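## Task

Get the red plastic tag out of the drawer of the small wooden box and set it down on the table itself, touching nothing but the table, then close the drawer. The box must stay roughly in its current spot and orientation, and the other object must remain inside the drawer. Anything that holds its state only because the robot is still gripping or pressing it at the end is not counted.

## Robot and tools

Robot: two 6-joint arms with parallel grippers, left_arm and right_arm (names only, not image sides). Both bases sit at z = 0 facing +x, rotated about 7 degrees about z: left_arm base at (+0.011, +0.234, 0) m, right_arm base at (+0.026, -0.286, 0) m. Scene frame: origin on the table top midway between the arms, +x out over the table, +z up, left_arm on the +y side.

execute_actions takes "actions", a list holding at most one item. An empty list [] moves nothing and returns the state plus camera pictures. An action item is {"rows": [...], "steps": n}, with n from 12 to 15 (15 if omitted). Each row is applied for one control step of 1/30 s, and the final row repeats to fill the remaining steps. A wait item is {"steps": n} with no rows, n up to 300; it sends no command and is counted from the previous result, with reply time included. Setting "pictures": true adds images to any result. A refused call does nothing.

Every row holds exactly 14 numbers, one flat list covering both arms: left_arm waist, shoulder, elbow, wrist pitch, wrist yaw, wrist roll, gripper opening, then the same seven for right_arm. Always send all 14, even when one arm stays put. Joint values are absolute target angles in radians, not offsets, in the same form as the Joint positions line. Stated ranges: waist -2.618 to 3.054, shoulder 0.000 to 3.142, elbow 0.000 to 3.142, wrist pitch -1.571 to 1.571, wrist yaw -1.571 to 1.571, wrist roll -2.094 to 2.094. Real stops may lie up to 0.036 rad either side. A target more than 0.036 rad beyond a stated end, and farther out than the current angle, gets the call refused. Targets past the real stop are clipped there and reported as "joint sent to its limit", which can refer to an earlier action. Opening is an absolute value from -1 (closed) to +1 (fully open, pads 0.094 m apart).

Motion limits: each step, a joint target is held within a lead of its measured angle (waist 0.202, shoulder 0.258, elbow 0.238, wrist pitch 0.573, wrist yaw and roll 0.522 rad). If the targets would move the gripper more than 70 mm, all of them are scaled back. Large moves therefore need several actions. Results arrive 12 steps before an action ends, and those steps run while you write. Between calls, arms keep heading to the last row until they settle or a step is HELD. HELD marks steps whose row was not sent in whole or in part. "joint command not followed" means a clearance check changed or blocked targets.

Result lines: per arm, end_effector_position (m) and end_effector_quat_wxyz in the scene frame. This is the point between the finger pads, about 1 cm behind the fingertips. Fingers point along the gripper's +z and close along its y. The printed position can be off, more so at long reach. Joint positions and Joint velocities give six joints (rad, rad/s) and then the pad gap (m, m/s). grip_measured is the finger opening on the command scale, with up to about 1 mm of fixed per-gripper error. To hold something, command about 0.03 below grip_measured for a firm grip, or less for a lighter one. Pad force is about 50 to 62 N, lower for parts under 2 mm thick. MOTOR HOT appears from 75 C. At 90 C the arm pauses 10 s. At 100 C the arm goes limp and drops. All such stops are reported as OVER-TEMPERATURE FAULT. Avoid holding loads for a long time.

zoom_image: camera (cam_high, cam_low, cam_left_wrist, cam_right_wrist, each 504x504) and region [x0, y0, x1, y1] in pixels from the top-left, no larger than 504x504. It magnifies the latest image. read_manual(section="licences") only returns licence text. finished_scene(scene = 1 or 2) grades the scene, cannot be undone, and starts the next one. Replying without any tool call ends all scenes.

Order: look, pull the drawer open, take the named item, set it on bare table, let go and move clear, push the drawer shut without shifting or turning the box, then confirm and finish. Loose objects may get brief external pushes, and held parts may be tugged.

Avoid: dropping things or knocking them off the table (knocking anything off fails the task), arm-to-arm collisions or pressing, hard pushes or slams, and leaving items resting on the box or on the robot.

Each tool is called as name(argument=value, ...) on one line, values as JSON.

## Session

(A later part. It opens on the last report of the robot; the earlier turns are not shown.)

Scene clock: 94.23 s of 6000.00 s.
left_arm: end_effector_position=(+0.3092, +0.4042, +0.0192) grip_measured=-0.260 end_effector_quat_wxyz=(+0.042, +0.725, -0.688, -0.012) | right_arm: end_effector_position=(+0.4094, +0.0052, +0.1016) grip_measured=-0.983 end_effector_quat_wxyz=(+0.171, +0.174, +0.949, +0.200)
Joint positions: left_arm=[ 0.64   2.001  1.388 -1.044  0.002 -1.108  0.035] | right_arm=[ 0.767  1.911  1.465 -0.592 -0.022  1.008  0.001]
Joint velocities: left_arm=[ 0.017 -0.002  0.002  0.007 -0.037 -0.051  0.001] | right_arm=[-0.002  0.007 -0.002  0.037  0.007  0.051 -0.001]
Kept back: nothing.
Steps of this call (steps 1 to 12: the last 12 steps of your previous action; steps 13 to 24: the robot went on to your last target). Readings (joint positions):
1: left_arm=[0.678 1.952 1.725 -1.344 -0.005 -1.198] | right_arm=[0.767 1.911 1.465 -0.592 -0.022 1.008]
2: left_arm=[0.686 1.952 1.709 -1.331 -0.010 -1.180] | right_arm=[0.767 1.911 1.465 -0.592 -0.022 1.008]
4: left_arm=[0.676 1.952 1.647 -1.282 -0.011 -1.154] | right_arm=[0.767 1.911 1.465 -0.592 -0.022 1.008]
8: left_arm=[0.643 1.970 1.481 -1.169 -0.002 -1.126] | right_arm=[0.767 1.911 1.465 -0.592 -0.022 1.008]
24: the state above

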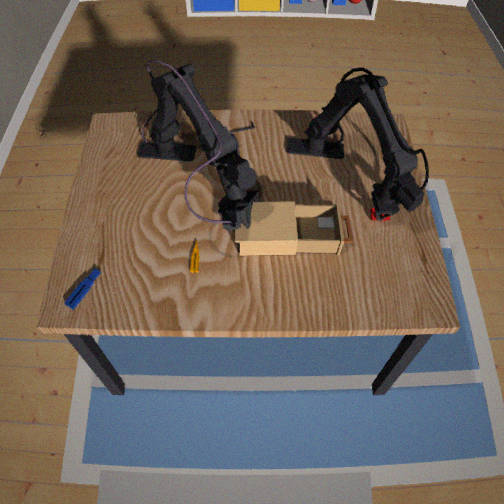

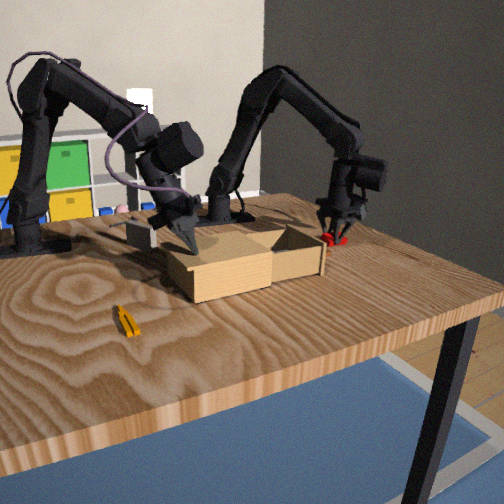

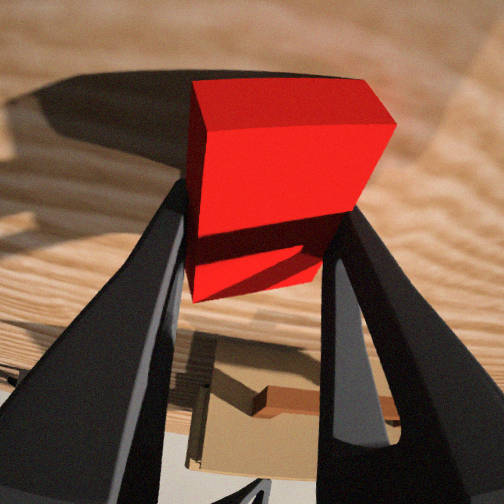

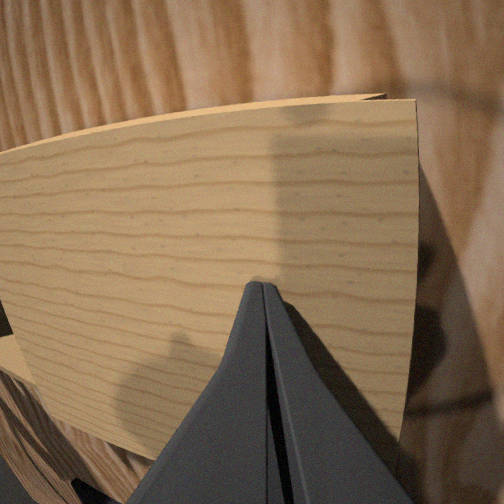

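execute_actions(actions=[{"rows":[[0.64,1.98,1.39,-1.02,0,-1.1,0.1,0.765,1.96,1.44,-0.66,0,1.0,-1],[0.64,1.98,1.39,-1.02,0,-1.1,0.1,0.765,1.96,1.44,-0.66,0,1.0,-1],[0.64,1.98,1.39,-1.02,0,-1.1,0.1,0.765,1.96,1.44,-0.66,0,1.0,-1],[0.64,1.98,1.39,-1.02,0,-1.1,0.1,0.765,1.96,1.44,-0.66,0,1.0,-1],[0.64,1.98,1.39,-1.02,0,-1.1,0.1,0.765,1.96,1.44,-0.66,0,1.0,-1],[0.64,1.98,1.39,-1.02,0,-1.1,0.1,0.765,1.96,1.44,-0.66,0,1.0,-1],[0.64,1.98,1.39,-1.02,0,-1.1,0.1,0.765,1.96,1.44,-0.66,0,1.0,-1],[0.64,1.97,1.47,-1.08,0,-1.1,0.1,0.765,1.96,1.44,-0.66,0,1.0,-1],[0.64,1.96,1.55,-1.16,0,-1.1,0.1,0.765,1.96,1.44,-0.66,0,1.0,-1],[0.64,1.96,1.63,-1.24,0,-1.1,0.1,0.765,1.96,1.44,-0.66,0,1.0,-1],[0.64,1.96,1.71,-1.32,0,-1.1,0.1,0.765,1.96,1.44,-0.66,0,1.0,-1],[0.64,1.97,1.78,-1.39,0,-1.1,0.1,0.765,1.96,1.44,-0.66,0,1.0,-1]],"steps":15}])

execute_actions(actions=[{"rows":[[0.6,1.99,1.81,-1.4,0,-0.95,0,0.765,1.96,1.44,-0.66,0,1.0,-1],[0.56,2.01,1.84,-1.41,0,-0.8,-0.1,0.765,1.96,1.44,-0.66,0,1.0,-1],[0.52,2.03,1.86,-1.42,0,-0.65,-0.2,0.765,1.96,1.44,-0.66,0,1.0,-1],[0.48,2.05,1.88,-1.43,0,-0.5,-0.3,0.765,1.96,1.44,-0.66,0,1.0,-1],[0.44,2.07,1.9,-1.43,0,-0.35,-0.42,0.765,1.96,1.44,-0.66,0,1.0,-1],[0.4,2.08,1.92,-1.44,0,-0.2,-0.42,0.765,1.96,1.44,-0.66,0,1.0,-1],[0.36,2.09,1.93,-1.44,0,-0.05,-0.42,0.765,1.96,1.44,-0.66,0,1.0,-1],[0.33,2.1,1.94,-1.44,0,0.1,-0.42,0.765,1.96,1.44,-0.66,0,1.0,-1],[0.315,2.11,1.95,-1.44,0,0.17,-0.42,0.765,1.96,1.44,-0.66,0,1.0,-1]],"steps":15}])

execute_actions(actions=[{"steps":20}], pictures=true)

Scene clock: 96.30 s of 6000.00 s.
left_arm: end_effector_position=(+0.3105, +0.4049, +0.0191) grip_measured=+0.089 end_effector_quat_wxyz=(+0.039, +0.725, -0.688, -0.011) | right_arm: end_effector_position=(+0.4094, +0.0052, +0.1016) grip_measured=-0.983 end_effector_quat_wxyz=(+0.171, +0.174, +0.949, +0.200)
Joint positions: left_arm=[ 0.64   2.001  1.388 -1.038  0.002 -1.107  0.051] | right_arm=[ 0.767  1.911  1.465 -0.592 -0.022  1.008  0.001]
Joint velocities: left_arm=[ 0.002  0.027 -0.007 -0.022 -0.022 -0.051  0.018] | right_arm=[ 0.002 -0.012 -0.002 -0.081  0.081 -0.051 -0.001]
Steps of this call (steps 1 to 30: the robot went on to your last target; steps 31 to 59: nothing new was sent; steps 60 to 62: the first 3 steps of this action). Readings (joint positions):
60: left_arm=[0.640 2.001 1.388 -1.040 0.002 -1.108] | right_arm=[0.767 1.911 1.465 -0.592 -0.022 1.008]
61: left_arm=[0.640 2.001 1.388 -1.039 0.002 -1.108] | right_arm=[0.767 1.911 1.465 -0.592 -0.022 1.008]
62: the state above

Scene clock: 96.80 s of 6000.00 s.
left_arm: end_effector_position=(+0.3611, +0.4216, +0.1281) grip_measured=-0.153 end_effector_quat_wxyz=(-0.038, +0.664, -0.747, +0.008) | right_arm: end_effector_position=(+0.4094, +0.0052, +0.1016) grip_measured=-0.983 end_effector_quat_wxyz=(+0.171, +0.174, +0.949, +0.200)
Joint positions: left_arm=[ 0.611  1.986  1.807 -1.315 -0.003 -0.966  0.04 ] | right_arm=[ 0.767  1.911  1.465 -0.592 -0.022  1.008  0.001]
Joint velocities: left_arm=[-0.589  0.188  0.549 -0.652 -0.095  2.103 -0.089] | right_arm=[-0.012  0.002  0.017 -0.007 -0.022 -0.081  0.   ]
Steps of this call (steps 1 to 12: the last 12 steps of your previous action; steps 13 to 15: the first 3 steps of this action). Readings (joint positions):
13: left_arm=[0.637 1.981 1.766 -1.268 0.002 -1.083] | right_arm=[0.767 1.911 1.465 -0.592 -0.022 1.008]
14: left_arm=[0.629 1.981 1.788 -1.293 0.000 -1.035] | right_arm=[0.767 1.911 1.465 -0.592 -0.022 1.008]
15: the state above

Scene clock: 97.47 s of 6000.00 s.
left_arm: end_effector_position=(+0.3986, +0.3083, +0.1017) grip_measured=-0.418 end_effector_quat_wxyz=(-0.032, -0.026, +0.999, -0.009) | right_arm: end_effector_position=(+0.4094, +0.0052, +0.1016) grip_measured=-0.983 end_effector_quat_wxyz=(+0.171, +0.174, +0.949, +0.200)
Joint positions: left_arm=[ 0.314  2.127  1.914 -1.424  0.008  0.138  0.027] | right_arm=[ 0.767  1.911  1.465 -0.592 -0.022  1.008  0.001]
Joint velocities: left_arm=[-0.017 -0.002 -0.007  0.007 -0.037  0.139 -0.   ] | right_arm=[-0.012  0.017 -0.007 -0.125 -0.022 -0.007 -0.001]
Kept back: nothing.
Steps of this call (steps 1 to 12: the last 12 steps of your previous action; steps 13 to 20: the robot went on to your last target). Readings (joint positions):
1: left_arm=[0.585 1.996 1.827 -1.336 -0.006 -0.881] | right_arm=[0.767 1.911 1.465 -0.592 -0.022 1.008]
2: left_arm=[0.549 2.012 1.846 -1.354 -0.007 -0.784] | right_arm=[0.767 1.911 1.465 -0.592 -0.022 1.008]
4: left_arm=[0.461 2.051 1.881 -1.373 -0.007 -0.586] | right_arm=[0.767 1.911 1.465 -0.592 -0.022 1.008]
8: left_arm=[0.303 2.115 1.909 -1.386 0.006 -0.196] | right_arm=[0.767 1.911 1.465 -0.592 -0.022 1.008]
20: the state above

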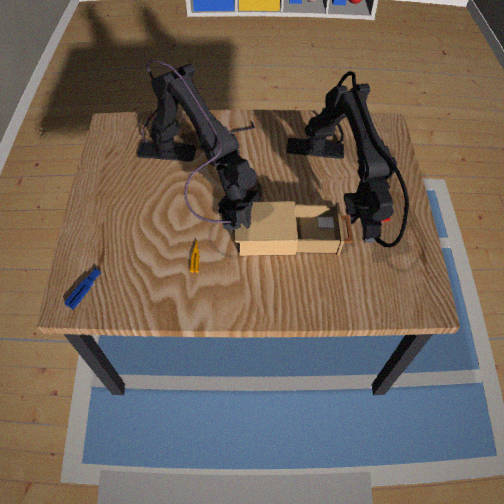

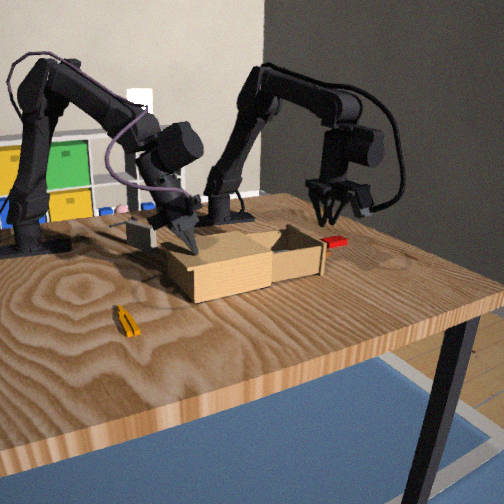

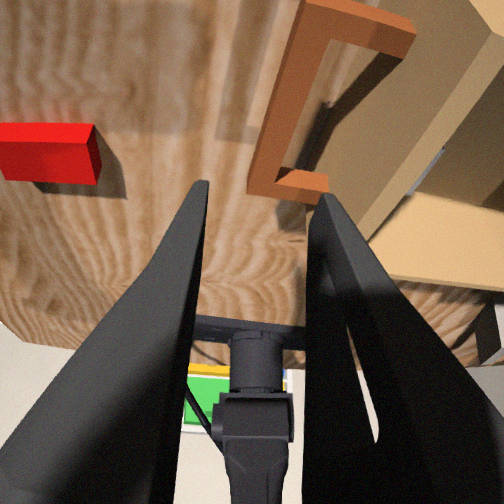

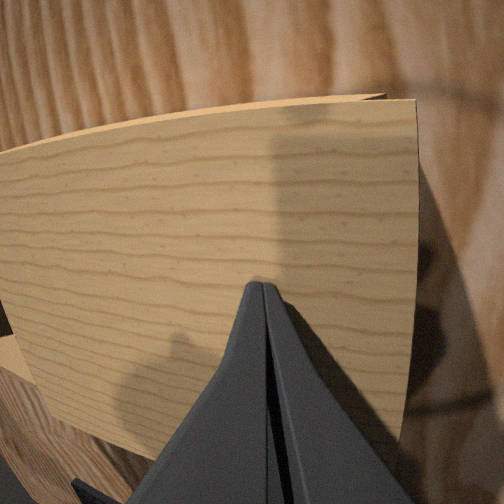

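execute_actions(actions=[{"rows":[[0.305,2.12,1.9,-1.39,0,0.17,-0.42,0.765,1.96,1.44,-0.66,0,1.0,-1],[0.305,2.13,1.85,-1.34,0,0.17,-0.42,0.765,1.96,1.44,-0.66,0,1.0,-1],[0.305,2.14,1.8,-1.29,0,0.17,-0.42,0.765,1.96,1.44,-0.66,0,1.0,-1],[0.305,2.14,1.75,-1.24,0,0.17,-0.42,0.765,1.96,1.44,-0.66,0,1.0,-1],[0.305,2.145,1.7,-1.19,0,0.17,-0.42,0.765,1.96,1.44,-0.66,0,1.0,-1],[0.305,2.145,1.66,-1.15,0,0.17,-0.42,0.765,1.96,1.44,-0.66,0,1.0,-1],[0.305,2.145,1.66,-1.15,0,0.17,-0.42,0.765,1.96,1.44,-0.66,0,1.0,-1],[0.305,2.145,1.66,-1.15,0,0.17,-0.42,0.765,1.96,1.44,-0.66,0,1.0,-1],[0.305,2.145,1.66,-1.15,0,0.17,-0.42,0.765,1.96,1.44,-0.66,0,1.0,-1],[0.305,2.145,1.66,-1.15,0,0.17,-0.42,0.765,1.96,1.44,-0.66,0,1.0,-1],[0.305,2.145,1.66,-1.15,0,0.17,-0.6,0.765,1.96,1.44,-0.66,0,1.0,-1],[0.305,2.145,1.66,-1.15,0,0.17,-0.75,0.765,1.96,1.44,-0.66,0,1.0,-1],[0.305,2.145,1.66,-1.15,0,0.17,-0.87,0.765,1.96,1.44,-0.66,0,1.0,-1]],"steps":15}])

execute_actions(actions=[{"steps":24}], pictures=true)

Scene clock: 98.77 s of 6000.00 s.
left_arm: end_effector_position=(+0.3992, +0.3084, +0.0944) grip_measured=-0.418 end_effector_quat_wxyz=(-0.031, -0.014, +0.999, -0.010) | right_arm: end_effector_position=(+0.4094, +0.0052, +0.1016) grip_measured=-0.983 end_effector_quat_wxyz=(+0.171, +0.174, +0.949, +0.200)
Joint positions: left_arm=[ 0.314  2.126  1.884 -1.392  0.008  0.162  0.027] | right_arm=[ 0.767  1.911  1.465 -0.592 -0.022  1.008  0.001]
Joint velocities: left_arm=[ 0.012 -0.012 -0.716  0.842 -0.007  0.037 -0.   ] | right_arm=[ 0.007 -0.002  0.012  0.007 -0.022 -0.037 -0.001]
Steps of this call (steps 1 to 30: the robot went on to your last target; steps 31 to 36: nothing new was sent; steps 37 to 39: the first 3 steps of this action). Readings (joint positions):
37: left_arm=[0.314 2.127 1.914 -1.426 0.008 0.162] | right_arm=[0.767 1.911 1.465 -0.592 -0.022 1.008]
38: left_arm=[0.314 2.127 1.904 -1.414 0.008 0.162] | right_arm=[0.767 1.911 1.465 -0.592 -0.022 1.008]
39: the state above

Scene clock: 99.57 s of 6000.00 s.
left_arm: end_effector_position=(+0.3756, +0.2970, +0.0225) grip_measured=-0.832 end_effector_quat_wxyz=(-0.082, +0.000, +0.996, -0.024) | right_arm: end_effector_position=(+0.4094, +0.0052, +0.1016) grip_measured=-0.983 end_effector_quat_wxyz=(+0.171, +0.174, +0.949, +0.200)
Joint positions: left_arm=[ 0.301  2.173  1.657 -1.224  0.019  0.179  0.008] | right_arm=[ 0.767  1.911  1.465 -0.592 -0.022  1.008  0.001]
Joint velocities: left_arm=[-0.007  0.002  0.007 -0.066  0.066  0.095 -0.001] | right_arm=[ 0.007 -0.012 -0.007  0.007 -0.037  0.037 -0.001]
Kept back: nothing.
Steps of this call (steps 1 to 12: the last 12 steps of your previous action; steps 13 to 24: the robot went on to your last target). Readings (joint positions):
1: left_arm=[0.314 2.126 1.851 -1.362 0.008 0.162] | right_arm=[0.767 1.911 1.465 -0.592 -0.022 1.008]
2: left_arm=[0.314 2.126 1.806 -1.326 0.008 0.162] | right_arm=[0.767 1.911 1.465 -0.592 -0.022 1.008]
4: left_arm=[0.314 2.135 1.716 -1.269 0.008 0.162] | right_arm=[0.767 1.911 1.465 -0.592 -0.022 1.008]
8: left_arm=[0.314 2.173 1.658 -1.226 0.012 0.163] | right_arm=[0.767 1.911 1.465 -0.592 -0.022 1.008]
24: the state above

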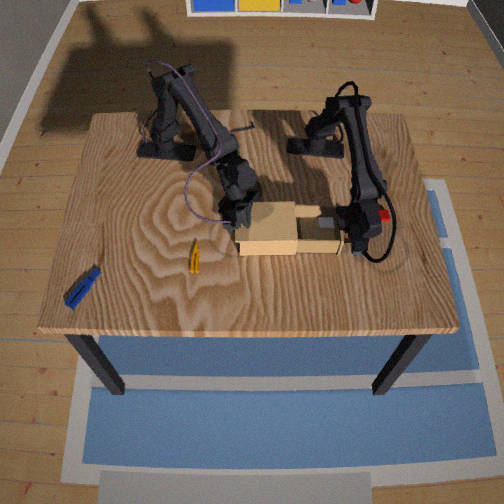

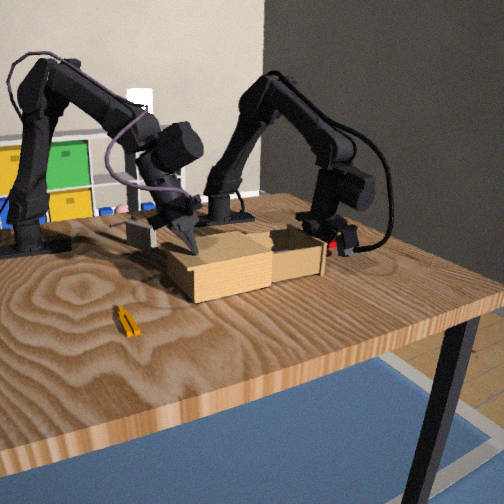

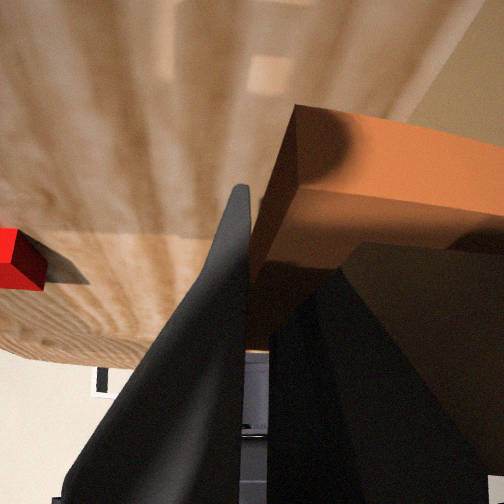

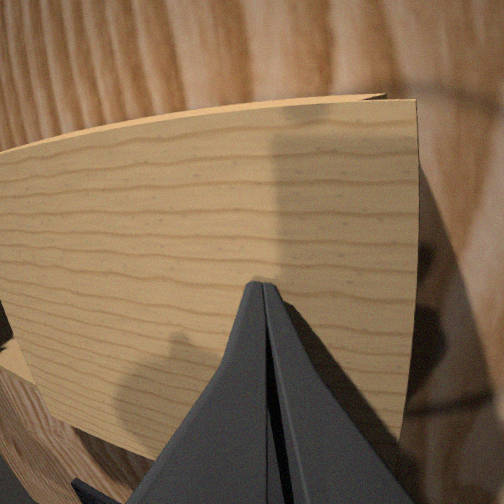

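execute_actions(actions=[{"rows":[[0.3,2.135,1.67,-1.13,0.03,0.17,-0.87,0.765,1.96,1.44,-0.66,0,1.0,-1],[0.29,2.135,1.67,-1.13,0.05,0.16,-0.87,0.765,1.96,1.44,-0.66,0,1.0,-1],[0.27,2.135,1.67,-1.13,0.07,0.14,-0.87,0.765,1.96,1.44,-0.66,0,1.0,-1],[0.25,2.135,1.67,-1.13,0.08,0.12,-0.87,0.765,1.96,1.44,-0.66,0,1.0,-1],[0.225,2.135,1.67,-1.13,0.08,0.095,-0.87,0.765,1.96,1.44,-0.66,0,1.0,-1],[0.2,2.135,1.67,-1.13,0.08,0.07,-0.87,0.765,1.96,1.44,-0.66,0,1.0,-1],[0.175,2.135,1.67,-1.13,0.08,0.045,-0.87,0.765,1.96,1.44,-0.66,0,1.0,-1],[0.15,2.135,1.67,-1.13,0.08,0.02,-0.87,0.765,1.96,1.44,-0.66,0,1.0,-1],[0.125,2.135,1.67,-1.13,0.08,-0.005,-0.87,0.765,1.96,1.44,-0.66,0,1.0,-1],[0.1,2.135,1.67,-1.13,0.08,-0.03,-0.87,0.765,1.96,1.44,-0.66,0,1.0,-1],[0.075,2.135,1.67,-1.13,0.08,-0.055,-0.87,0.765,1.96,1.44,-0.66,0,1.0,-1],[0.05,2.135,1.67,-1.13,0.08,-0.08,-0.87,0.765,1.96,1.44,-0.66,0,1.0,-1],[0.03,2.135,1.67,-1.13,0.08,-0.1,-0.87,0.765,1.96,1.44,-0.66,0,1.0,-1],[0.01,2.135,1.67,-1.13,0.08,-0.12,-0.87,0.765,1.96,1.44,-0.66,0,1.0,-1],[0.0,2.135,1.67,-1.13,0.08,-0.13,-0.87,0.765,1.96,1.44,-0.66,0,1.0,-1]],"steps":15}])

execute_actions(actions=[{"steps":26}], pictures=true)

Scene clock: 101.33 s of 6000.00 s.
left_arm: end_effector_position=(+0.3759, +0.2960, +0.0225) grip_measured=-0.832 end_effector_quat_wxyz=(-0.081, +0.000, +0.996, -0.025) | right_arm: end_effector_position=(+0.4094, +0.0052, +0.1016) grip_measured=-0.983 end_effector_quat_wxyz=(+0.171, +0.174, +0.949, +0.200)
Joint positions: left_arm=[ 0.299  2.173  1.657 -1.223  0.021  0.177  0.008] | right_arm=[ 0.767  1.911  1.465 -0.592 -0.022  1.008  0.001]
Joint velocities: left_arm=[-0.027  0.012  0.002  0.022  0.022 -0.007 -0.   ] | right_arm=[ 0.007 -0.007 -0.017 -0.051  0.095 -0.037 -0.001]
Steps of this call (steps 1 to 15: the robot went on to your last target; steps 16 to 50: nothing new was sent; steps 51 to 53: the first 3 steps of this action). Readings (joint positions):
51: left_arm=[0.301 2.173 1.657 -1.223 0.020 0.179] | right_arm=[0.767 1.911 1.465 -0.592 -0.022 1.008]
52: left_arm=[0.301 2.173 1.657 -1.223 0.021 0.179] | right_arm=[0.767 1.911 1.465 -0.592 -0.022 1.008]
53: the state above

Scene clock: 102.20 s of 6000.00 s.
left_arm: end_effector_position=(+0.3820, +0.2796, +0.0394) grip_measured=-0.832 end_effector_quat_wxyz=(-0.069, -0.018, +0.993, +0.090) | right_arm: end_effector_position=(+0.4137, -0.0006, +0.1021) grip_measured=-0.983 end_effector_quat_wxyz=(+0.183, +0.179, +0.948, +0.189)
Joint positions: left_arm=[ 0.157  2.134  1.657 -1.23  -0.182 -0.016  0.008] | right_arm=[ 0.764  1.91   1.465 -0.592  0.012  1.008  0.001]
Joint velocities: left_arm=[-0.027 -0.002  0.002  0.007 -0.066 -0.051  0.001] | right_arm=[ 0.002 -0.012 -0.012  0.066  0.007  0.037  0.002]
Kept back: nothing.
Steps of this call (steps 1 to 12: the last 12 steps of your previous action; steps 13 to 26: the robot went on to your last target). Readings (joint positions):
1: left_arm=[0.296 2.173 1.657 -1.223 0.017 0.172] | right_arm=[0.767 1.911 1.465 -0.592 -0.022 1.008]
2: left_arm=[0.290 2.173 1.657 -1.223 0.006 0.165] | right_arm=[0.767 1.911 1.465 -0.592 -0.022 1.008]
4: left_arm=[0.270 2.173 1.657 -1.220 -0.031 0.143] | right_arm=[0.767 1.911 1.465 -0.592 -0.022 1.008]
8: left_arm=[0.226 2.161 1.657 -1.214 -0.109 0.084] | right_arm=[0.767 1.910 1.465 -0.592 -0.019 1.008]
26: the state above

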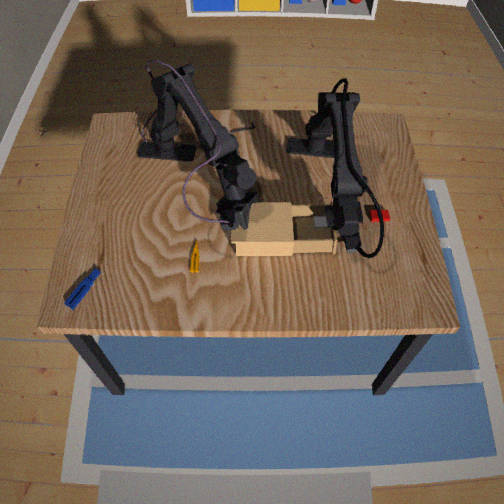

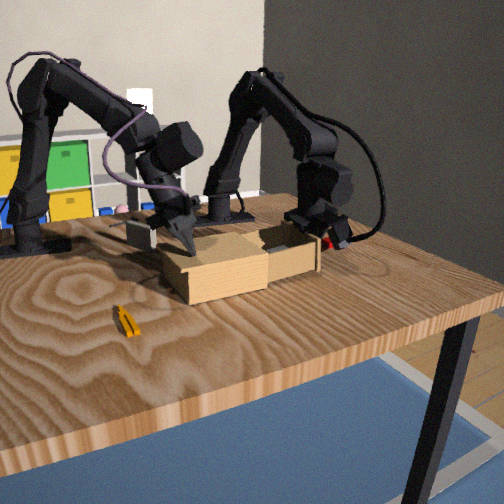

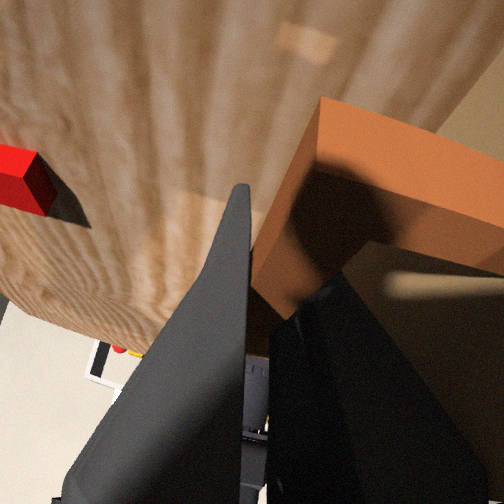

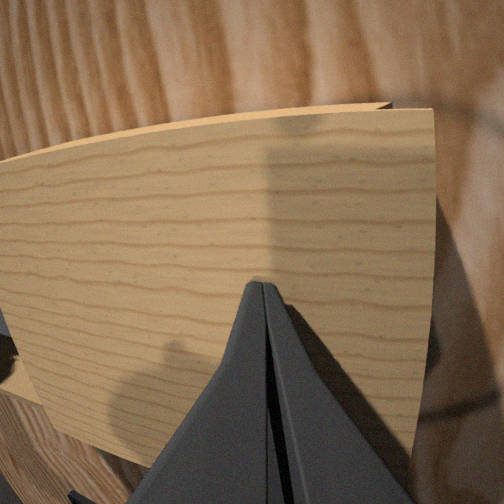

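execute_actions(actions=[{"rows":[[0.1,2.14,1.67,-1.15,0,0.0,-0.87,0.765,1.96,1.44,-0.66,0,1.0,-1],[0.17,2.14,1.67,-1.15,0,0.05,-0.87,0.765,1.96,1.44,-0.66,0,1.0,-1],[0.22,2.145,1.67,-1.15,0,0.1,-0.87,0.765,1.96,1.44,-0.66,0,1.0,-1],[0.26,2.145,1.67,-1.15,0,0.12,-0.87,0.765,1.96,1.44,-0.66,0,1.0,-1],[0.26,2.145,1.67,-1.15,0,0.12,-0.87,0.765,1.96,1.44,-0.66,0,1.0,-1],[0.26,2.145,1.67,-1.15,0,0.12,-0.87,0.765,1.96,1.44,-0.66,0,1.0,-1],[0.26,2.145,1.67,-1.15,0,0.12,-0.87,0.765,1.96,1.44,-0.66,0,1.0,-1],[0.26,2.145,1.67,-1.15,0,0.12,-0.87,0.765,1.96,1.44,-0.66,0,1.0,-1],[0.26,2.145,1.67,-1.15,0,0.12,-0.87,0.765,1.96,1.44,-0.66,0,1.0,-1],[0.26,2.145,1.67,-1.15,0,0.12,-0.5,0.765,1.96,1.44,-0.66,0,1.0,-1]],"steps":15}])

execute_actions(actions=[{"steps":26}], pictures=true)

Scene clock: 103.27 s of 6000.00 s.
left_arm: end_effector_position=(+0.3816, +0.2825, +0.0381) grip_measured=-0.832 end_effector_quat_wxyz=(-0.070, -0.007, +0.995, +0.066) | right_arm: end_effector_position=(+0.4138, -0.0007, +0.1021) grip_measured=-0.983 end_effector_quat_wxyz=(+0.184, +0.180, +0.948, +0.189)
Joint positions: left_arm=[ 0.185  2.134  1.657 -1.227 -0.14   0.036  0.008] | right_arm=[ 0.764  1.91   1.465 -0.592  0.012  1.008  0.001]
Joint velocities: left_arm=[ 0.325 -0.022  0.007  0.066  0.872  0.74  -0.003] | right_arm=[-0.007 -0.017 -0.002  0.007 -0.007 -0.007 -0.001]
Steps of this call (steps 1 to 29: the robot went on to your last target; steps 30 to 32: the first 3 steps of this action). Readings (joint positions):
30: left_arm=[0.161 2.134 1.657 -1.230 -0.179 -0.008] | right_arm=[0.764 1.910 1.465 -0.592 0.012 1.008]
31: left_arm=[0.171 2.134 1.657 -1.229 -0.165 0.008] | right_arm=[0.764 1.910 1.465 -0.592 0.012 1.008]
32: the state above

Scene clock: 104.13 s of 6000.00 s.
left_arm: end_effector_position=(+0.3905, +0.2862, +0.0291) grip_measured=-0.502 end_effector_quat_wxyz=(-0.051, -0.006, +0.999, -0.003) | right_arm: end_effector_position=(+0.4138, -0.0007, +0.1021) grip_measured=-0.983 end_effector_quat_wxyz=(+0.184, +0.180, +0.948, +0.189)
Joint positions: left_arm=[ 0.255  2.15   1.657 -1.179 -0.006  0.118  0.023] | right_arm=[ 0.764  1.91   1.465 -0.592  0.012  1.008  0.001]
Joint velocities: left_arm=[ 0.017 -0.012 -0.007  0.007  0.037  0.051 -0.   ] | right_arm=[-0.017 -0.012  0.007 -0.081 -0.051 -0.007 -0.001]
Kept back: nothing.
Steps of this call (steps 1 to 12: the last 12 steps of your previous action; steps 13 to 26: the robot went on to your last target). Readings (joint positions):
1: left_arm=[0.200 2.135 1.657 -1.226 -0.108 0.061] | right_arm=[0.764 1.910 1.465 -0.592 0.012 1.008]
2: left_arm=[0.214 2.137 1.657 -1.225 -0.073 0.080] | right_arm=[0.764 1.910 1.465 -0.592 0.012 1.008]
4: left_arm=[0.233 2.142 1.657 -1.224 -0.029 0.105] | right_arm=[0.764 1.910 1.465 -0.592 0.012 1.008]
8: left_arm=[0.244 2.150 1.657 -1.213 -0.013 0.118] | right_arm=[0.764 1.910 1.465 -0.592 0.012 1.008]
26: the state above

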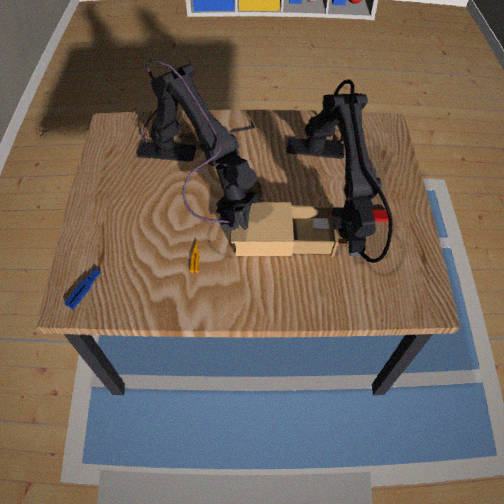

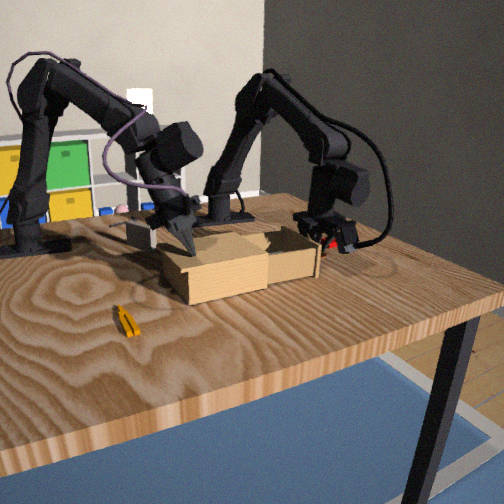

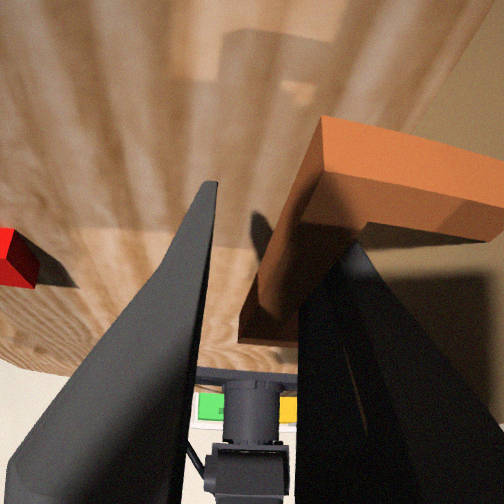

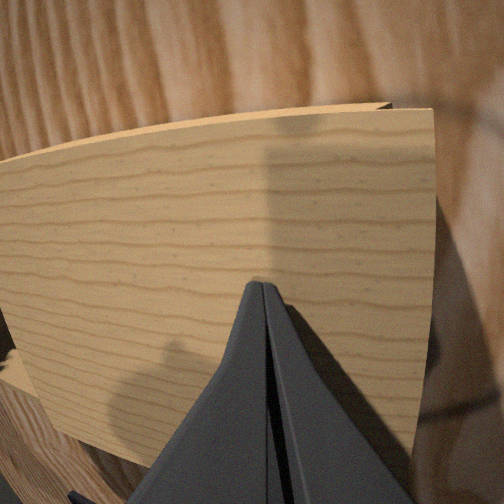

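execute_actions(actions=[{"rows":[[0.245,2.145,1.67,-1.13,0.02,0.11,-0.6,0.765,1.96,1.44,-0.66,0,1.0,-1],[0.23,2.145,1.67,-1.13,0.04,0.1,-0.6,0.765,1.96,1.44,-0.66,0,1.0,-1],[0.215,2.145,1.67,-1.13,0.06,0.085,-0.6,0.765,1.96,1.44,-0.66,0,1.0,-1],[0.2,2.145,1.67,-1.13,0.08,0.07,-0.6,0.765,1.96,1.44,-0.66,0,1.0,-1],[0.185,2.145,1.67,-1.13,0.08,0.055,-0.6,0.765,1.96,1.44,-0.66,0,1.0,-1],[0.17,2.145,1.67,-1.13,0.08,0.04,-0.6,0.765,1.96,1.44,-0.66,0,1.0,-1],[0.155,2.145,1.67,-1.13,0.08,0.025,-0.6,0.765,1.96,1.44,-0.66,0,1.0,-1],[0.14,2.145,1.67,-1.13,0.08,0.01,-0.6,0.765,1.96,1.44,-0.66,0,1.0,-1],[0.125,2.145,1.67,-1.13,0.08,-0.005,-0.6,0.765,1.96,1.44,-0.66,0,1.0,-1],[0.11,2.145,1.67,-1.13,0.08,-0.02,-0.6,0.765,1.96,1.44,-0.66,0,1.0,-1],[0.095,2.145,1.67,-1.13,0.08,-0.035,-0.6,0.765,1.96,1.44,-0.66,0,1.0,-1],[0.08,2.145,1.67,-1.13,0.08,-0.05,-0.6,0.765,1.96,1.44,-0.66,0,1.0,-1]],"steps":15}])

execute_actions(actions=[{"steps":24}], pictures=true)

Scene clock: 105.30 s of 6000.00 s.
left_arm: end_effector_position=(+0.3930, +0.2808, +0.0289) grip_measured=-0.596 end_effector_quat_wxyz=(-0.046, -0.006, +0.999, -0.011) | right_arm: end_effector_position=(+0.4138, -0.0007, +0.1021) grip_measured=-0.983 end_effector_quat_wxyz=(+0.184, +0.180, +0.948, +0.189)
Joint positions: left_arm=[ 0.248  2.15   1.657 -1.172  0.012  0.112  0.019] | right_arm=[ 0.764  1.91   1.465 -0.592  0.012  1.008  0.001]
Joint velocities: left_arm=[-0.139 -0.002 -0.007  0.11   0.168 -0.125 -0.004] | right_arm=[ 0.007 -0.007 -0.002  0.037 -0.051  0.037  0.   ]
Steps of this call (steps 1 to 15: the robot went on to your last target; steps 16 to 32: nothing new was sent; steps 33 to 35: the first 3 steps of this action). Readings (joint positions):
33: left_arm=[0.255 2.150 1.657 -1.178 0.001 0.118] | right_arm=[0.764 1.910 1.465 -0.592 0.012 1.008]
34: left_arm=[0.252 2.150 1.657 -1.177 0.006 0.116] | right_arm=[0.764 1.910 1.465 -0.592 0.012 1.008]
35: the state above

Scene clock: 106.10 s of 6000.00 s.
left_arm: end_effector_position=(+0.3944, +0.2752, +0.0325) grip_measured=-0.601 end_effector_quat_wxyz=(-0.047, -0.019, +0.997, +0.063) | right_arm: end_effector_position=(+0.4138, -0.0007, +0.1021) grip_measured=-0.983 end_effector_quat_wxyz=(+0.184, +0.180, +0.948, +0.189)
Joint positions: left_arm=[ 0.169  2.145  1.657 -1.174 -0.128  0.     0.019] | right_arm=[ 0.764  1.91   1.465 -0.592  0.012  1.008  0.001]
Joint velocities: left_arm=[-0.007  0.007 -0.012 -0.007 -0.066  0.11  -0.   ] | right_arm=[-0.002  0.007 -0.007 -0.007  0.037  0.007 -0.001]
Kept back: nothing.
Steps of this call (steps 1 to 12: the last 12 steps of your previous action; steps 13 to 24: the robot went on to your last target). Readings (joint positions):
1: left_arm=[0.241 2.150 1.657 -1.167 0.019 0.105] | right_arm=[0.764 1.910 1.465 -0.592 0.012 1.008]
2: left_arm=[0.234 2.150 1.657 -1.163 0.010 0.096] | right_arm=[0.764 1.910 1.465 -0.592 0.012 1.008]
4: left_arm=[0.226 2.150 1.657 -1.163 -0.010 0.079] | right_arm=[0.764 1.910 1.465 -0.592 0.012 1.008]
8: left_arm=[0.202 2.148 1.657 -1.166 -0.074 0.043] | right_arm=[0.764 1.910 1.465 -0.592 0.012 1.008]
24: the state above

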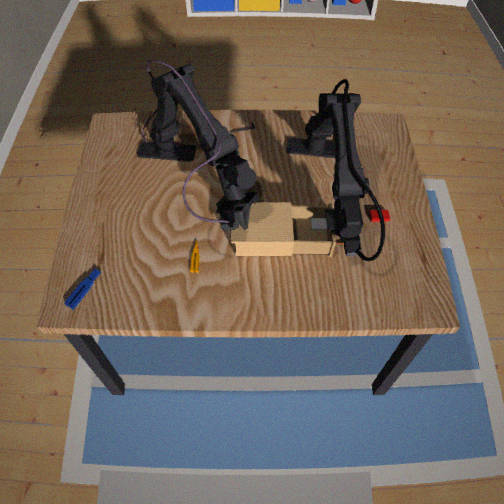

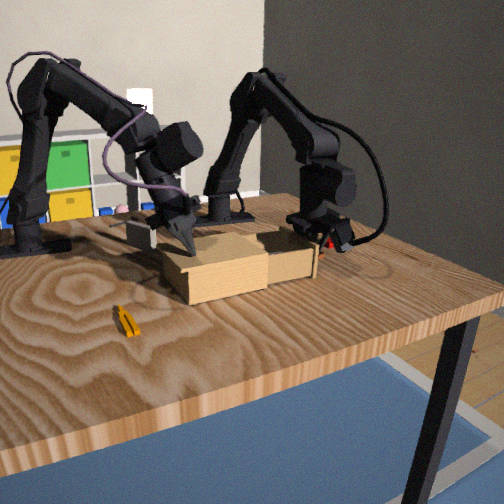

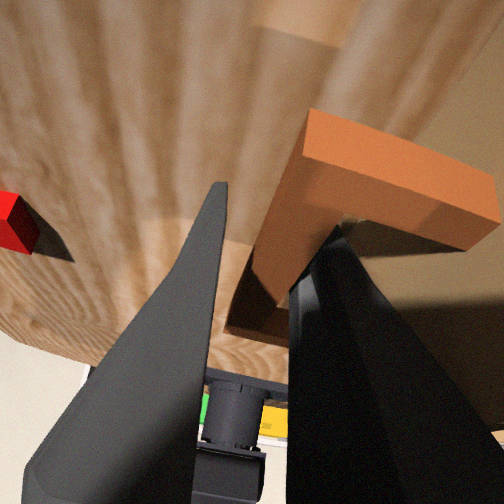

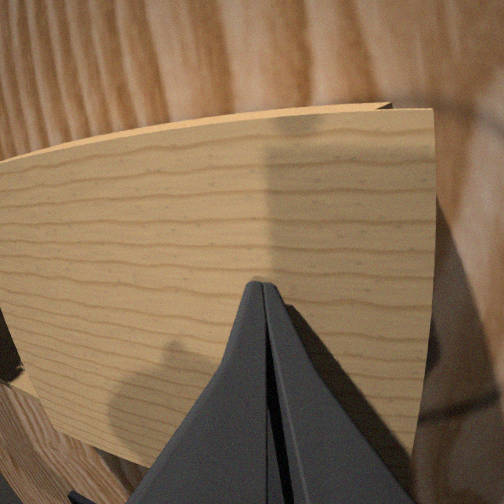

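execute_actions(actions=[{"rows":[[0.2,2.145,1.67,-1.15,0,0.08,-0.5,0.765,1.96,1.44,-0.66,0,1.0,-1],[0.24,2.145,1.67,-1.15,0,0.1,-0.5,0.765,1.96,1.44,-0.66,0,1.0,-1],[0.24,2.145,1.67,-1.15,0,0.1,-0.5,0.765,1.96,1.44,-0.66,0,1.0,-1],[0.24,2.145,1.67,-1.15,0,0.1,-0.5,0.765,1.96,1.44,-0.66,0,1.0,-1],[0.24,2.145,1.67,-1.15,0,0.1,-0.5,0.765,1.96,1.44,-0.66,0,1.0,-1],[0.24,2.145,1.67,-1.15,0,0.1,-0.5,0.765,1.96,1.44,-0.66,0,1.0,-1],[0.25,2.12,1.75,-1.22,0,0.1,-0.5,0.765,1.96,1.44,-0.66,0,1.0,-1],[0.26,2.1,1.83,-1.3,0,0.1,-0.5,0.765,1.96,1.44,-0.66,0,1.0,-1],[0.26,2.08,1.91,-1.38,0,0.1,-0.5,0.765,1.96,1.44,-0.66,0,1.0,-1],[0.26,2.06,1.98,-1.46,0,0.1,-0.5,0.765,1.96,1.44,-0.66,0,1.0,-1],[0.3,2.0,2.0,-1.5,0,0.1,-0.5,0.765,1.96,1.44,-0.66,0,1.0,-1],[0.4,1.9,2.0,-1.5,0,0.1,-0.5,0.765,1.96,1.44,-0.66,0,1.0,-1],[0.5,1.8,1.95,-1.5,0,0.1,-0.5,0.765,1.96,1.44,-0.66,0,1.0,-1],[0.6,1.7,1.9,-1.5,0,0.1,-0.5,0.765,1.96,1.44,-0.66,0,1.0,-1],[0.7,1.6,1.8,-1.5,0,0.1,-0.5,0.765,1.96,1.44,-0.66,0,1.0,-1]],"steps":15}])

execute_actions(actions=[{"steps":30}], pictures=true)

zoom_image(camera="cam_high", region=[210,180,400,270])

zoom_image(camera="cam_low", region=[150,200,370,310])

Scene clock: 107.83 s of 6000.00 s.
left_arm: end_effector_position=(+0.3939, +0.2805, +0.0314) grip_measured=-0.504 end_effector_quat_wxyz=(-0.047, -0.018, +0.998, +0.035) | right_arm: end_effector_position=(+0.4138, -0.0007, +0.1021) grip_measured=-0.983 end_effector_quat_wxyz=(+0.184, +0.180, +0.948, +0.189)
Joint positions: left_arm=[ 0.207  2.145  1.657 -1.172 -0.075  0.043  0.023] | right_arm=[ 0.764  1.91   1.465 -0.592  0.012  1.008  0.001]
Joint velocities: left_arm=[ 0.388  0.081  0.007 -0.066  0.872  0.359  0.005] | right_arm=[ 0.007 -0.012 -0.007  0.051 -0.051 -0.007 -0.001]
Steps of this call (steps 1 to 15: the robot went on to your last target; steps 16 to 49: nothing new was sent; steps 50 to 52: the first 3 steps of this action). Readings (joint positions):
50: left_arm=[0.178 2.145 1.657 -1.175 -0.130 0.015] | right_arm=[0.764 1.910 1.465 -0.592 0.012 1.008]
51: left_arm=[0.193 2.145 1.657 -1.173 -0.105 0.031] | right_arm=[0.764 1.910 1.465 -0.592 0.012 1.008]
52: the state above

Scene clock: 108.83 s of 6000.00 s.
left_arm: end_effector_position=(+0.2815, +0.4161, +0.2565) grip_measured=-0.502 end_effector_quat_wxyz=(+0.140, -0.241, +0.959, +0.054) | right_arm: end_effector_position=(+0.4138, -0.0007, +0.1021) grip_measured=-0.983 end_effector_quat_wxyz=(+0.184, +0.180, +0.948, +0.189)
Joint positions: left_arm=[ 0.708  1.595  1.812 -1.487 -0.009  0.091  0.023] | right_arm=[ 0.764  1.91   1.465 -0.592  0.012  1.008  0.001]
Joint velocities: left_arm=[-0.012  0.046 -0.046 -0.037 -0.007 -0.037 -0.002] | right_arm=[-0.017 -0.017  0.007  0.007 -0.037  0.037 -0.001]
Kept back: nothing.
Steps of this call (steps 1 to 12: the last 12 steps of your previous action; steps 13 to 30: the robot went on to your last target). Readings (joint positions):
1: left_arm=[0.218 2.146 1.657 -1.172 -0.050 0.054] | right_arm=[0.764 1.910 1.465 -0.592 0.012 1.008]
2: left_arm=[0.225 2.146 1.657 -1.172 -0.032 0.062] | right_arm=[0.764 1.910 1.465 -0.592 0.012 1.008]
4: left_arm=[0.232 2.147 1.666 -1.180 -0.016 0.073] | right_arm=[0.764 1.910 1.465 -0.592 0.012 1.008]
8: left_arm=[0.243 2.144 1.822 -1.296 0.002 0.083] | right_arm=[0.764 1.910 1.465 -0.592 0.012 1.008]
30: the state above

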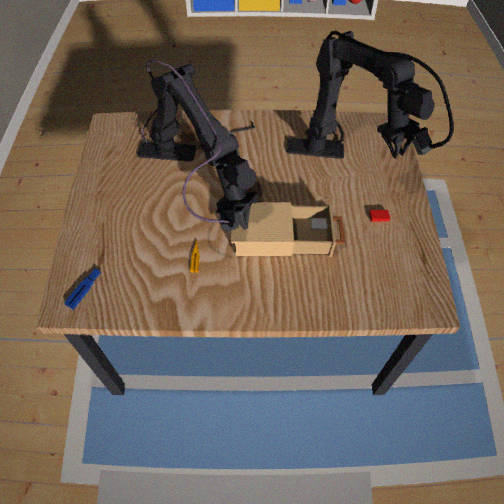

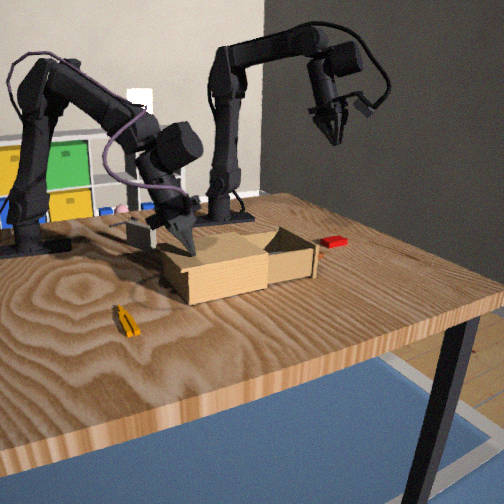

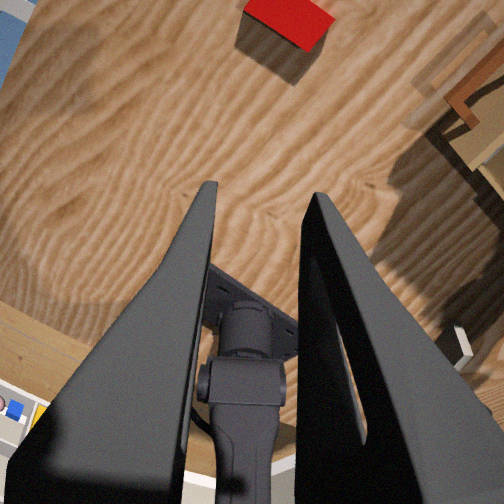

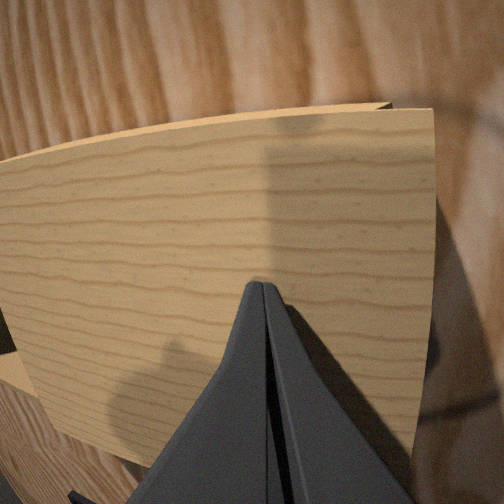

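Region (210, 180, 400, 270) of cam_high's 504x504 image, scaled by 2.653, with more detail than that image has; it fills the top 239 rows of this view, and the rest is white.

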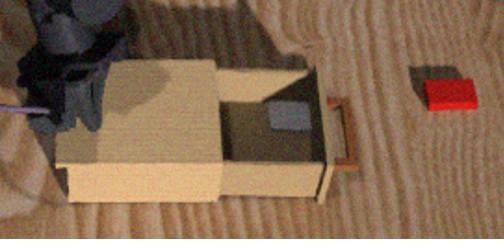

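Region (150, 200, 370, 310) of cam_low's 504x504 image, scaled by 2.291, with more detail than that image has.

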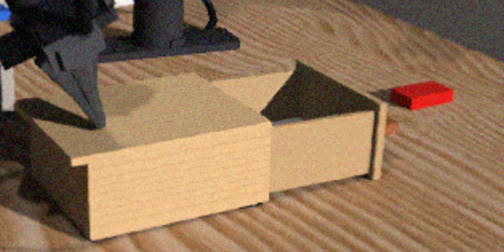

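execute_actions(actions=[{"rows":[[0.62,1.7,1.85,-1.5,0,0.1,-0.42,0.765,1.96,1.44,-0.66,0,1.0,-1],[0.54,1.8,1.9,-1.5,0,0.1,-0.42,0.765,1.96,1.44,-0.66,0,1.0,-1],[0.46,1.9,1.93,-1.48,0,0.1,-0.42,0.765,1.96,1.44,-0.66,0,1.0,-1],[0.38,1.98,1.95,-1.46,0,0.1,-0.42,0.765,1.96,1.44,-0.66,0,1.0,-1],[0.31,2.05,1.96,-1.44,0,0.1,-0.42,0.765,1.96,1.44,-0.66,0,1.0,-1],[0.27,2.1,1.96,-1.43,0,0.11,-0.42,0.765,1.96,1.44,-0.66,0,1.0,-1],[0.255,2.11,1.95,-1.42,0,0.11,-0.42,0.765,1.96,1.44,-0.66,0,1.0,-1],[0.255,2.11,1.95,-1.42,0,0.11,-0.42,0.765,1.96,1.44,-0.66,0,1.0,-1],[0.255,2.11,1.95,-1.42,0,0.11,-0.42,0.765,1.96,1.44,-0.66,0,1.0,-1],[0.255,2.11,1.95,-1.42,0,0.11,-0.42,0.765,1.96,1.44,-0.66,0,1.0,-1],[0.255,2.115,1.9,-1.36,0,0.11,-0.42,0.765,1.96,1.44,-0.66,0,1.0,-1],[0.255,2.12,1.85,-1.31,0,0.11,-0.42,0.765,1.96,1.44,-0.66,0,1.0,-1],[0.255,2.125,1.8,-1.26,0,0.11,-0.42,0.765,1.96,1.44,-0.66,0,1.0,-1],[0.255,2.13,1.75,-1.21,0,0.11,-0.42,0.765,1.96,1.44,-0.66,0,1.0,-1],[0.255,2.135,1.7,-1.15,0,0.11,-0.42,0.765,1.96,1.44,-0.66,0,1.0,-1]],"steps":15}])

execute_actions(actions=[{"rows":[[0.255,2.135,1.665,-1.11,0,0.11,-0.42,0.765,1.96,1.44,-0.66,0,1.0,-1]],"steps":13}])

execute_actions(actions=[{"steps":22}], pictures=true)

Scene clock: 111.17 s of 6000.00 s.
left_arm: end_effector_position=(+0.3021, +0.4022, +0.2451) grip_measured=-0.424 end_effector_quat_wxyz=(+0.114, -0.206, +0.971, +0.046) | right_arm: end_effector_position=(+0.4138, -0.0007, +0.1021) grip_measured=-0.983 end_effector_quat_wxyz=(+0.184, +0.180, +0.948, +0.189)
Joint positions: left_arm=[ 0.633  1.671  1.86  -1.514 -0.021  0.092  0.027] | right_arm=[ 0.764  1.91   1.465 -0.592  0.012  1.008  0.001]
Joint velocities: left_arm=[-1.223  1.214  0.598  0.198  0.037  0.007  0.003] | right_arm=[-0.002 -0.022 -0.007 -0.007 -0.007 -0.037 -0.001]
Steps of this call (steps 1 to 15: the robot went on to your last target; steps 16 to 67: nothing new was sent; steps 68 to 70: the first 3 steps of this action). Readings (joint positions):
68: left_arm=[0.698 1.607 1.815 -1.498 -0.013 0.092] | right_arm=[0.764 1.910 1.465 -0.592 0.012 1.008]
69: left_arm=[0.672 1.633 1.836 -1.511 -0.019 0.092] | right_arm=[0.764 1.910 1.465 -0.592 0.012 1.008]
70: the state above

Scene clock: 111.60 s of 6000.00 s.
left_arm: end_effector_position=(+0.3936, +0.2734, +0.0452) grip_measured=-0.422 end_effector_quat_wxyz=(-0.058, +0.001, +0.998, -0.009) | right_arm: end_effector_position=(+0.4138, -0.0007, +0.1021) grip_measured=-0.983 end_effector_quat_wxyz=(+0.184, +0.180, +0.948, +0.189)
Joint positions: left_arm=[ 0.226  2.159  1.733 -1.264  0.006  0.103  0.027] | right_arm=[ 0.764  1.91   1.465 -0.592  0.012  1.008  0.001]
Joint velocities: left_arm=[-0.007 -0.017 -1.233  0.96   0.066 -0.066  0.001] | right_arm=[-0.002  0.002 -0.007 -0.051  0.007 -0.081  0.001]
Steps of this call (steps 1 to 12: the last 12 steps of your previous action; step 13: the first step of this action). Readings (joint positions):
13: the state above

Scene clock: 112.33 s of 6000.00 s.
left_arm: end_effector_position=(+0.3961, +0.2817, +0.0274) grip_measured=-0.422 end_effector_quat_wxyz=(-0.044, -0.010, +0.999, -0.012) | right_arm: end_effector_position=(+0.4138, -0.0007, +0.1021) grip_measured=-0.983 end_effector_quat_wxyz=(+0.184, +0.180, +0.948, +0.189)
Joint positions: left_arm=[ 0.251  2.16   1.666 -1.168  0.014  0.106  0.027] | right_arm=[ 0.764  1.91   1.465 -0.592  0.012  1.008  0.001]
Joint velocities: left_arm=[ 0.007  0.002  0.002 -0.037 -0.081 -0.066 -0.001] | right_arm=[ 0.012  0.007  0.017 -0.051 -0.066 -0.037 -0.001]
Kept back: nothing.
Steps of this call (steps 1 to 12: the last 12 steps of your previous action; steps 13 to 22: the robot went on to your last target). Readings (joint positions):
1: left_arm=[0.229 2.159 1.699 -1.240 0.003 0.103] | right_arm=[0.764 1.910 1.465 -0.592 0.012 1.008]
2: left_arm=[0.236 2.160 1.679 -1.224 0.000 0.103] | right_arm=[0.764 1.910 1.465 -0.592 0.012 1.008]
4: left_arm=[0.249 2.160 1.667 -1.202 0.004 0.104] | right_arm=[0.764 1.910 1.465 -0.592 0.012 1.008]
8: left_arm=[0.251 2.160 1.666 -1.183 0.011 0.105] | right_arm=[0.764 1.910 1.465 -0.592 0.012 1.008]
22: the state above

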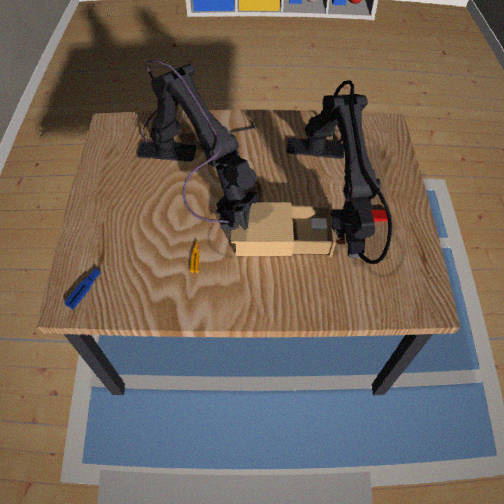

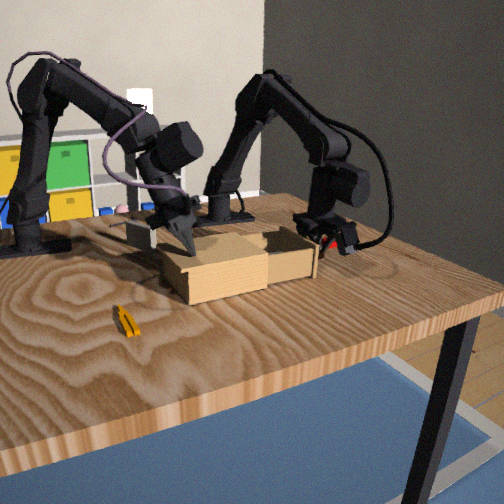

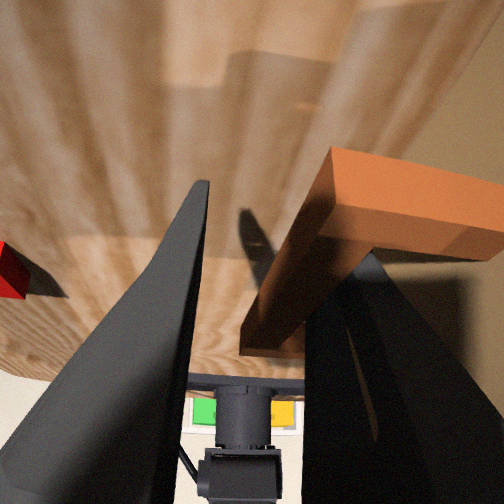

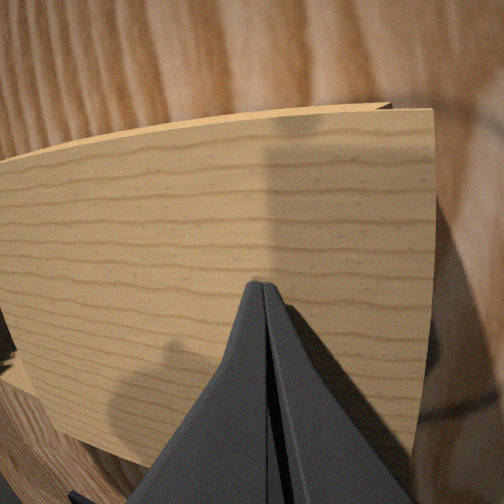

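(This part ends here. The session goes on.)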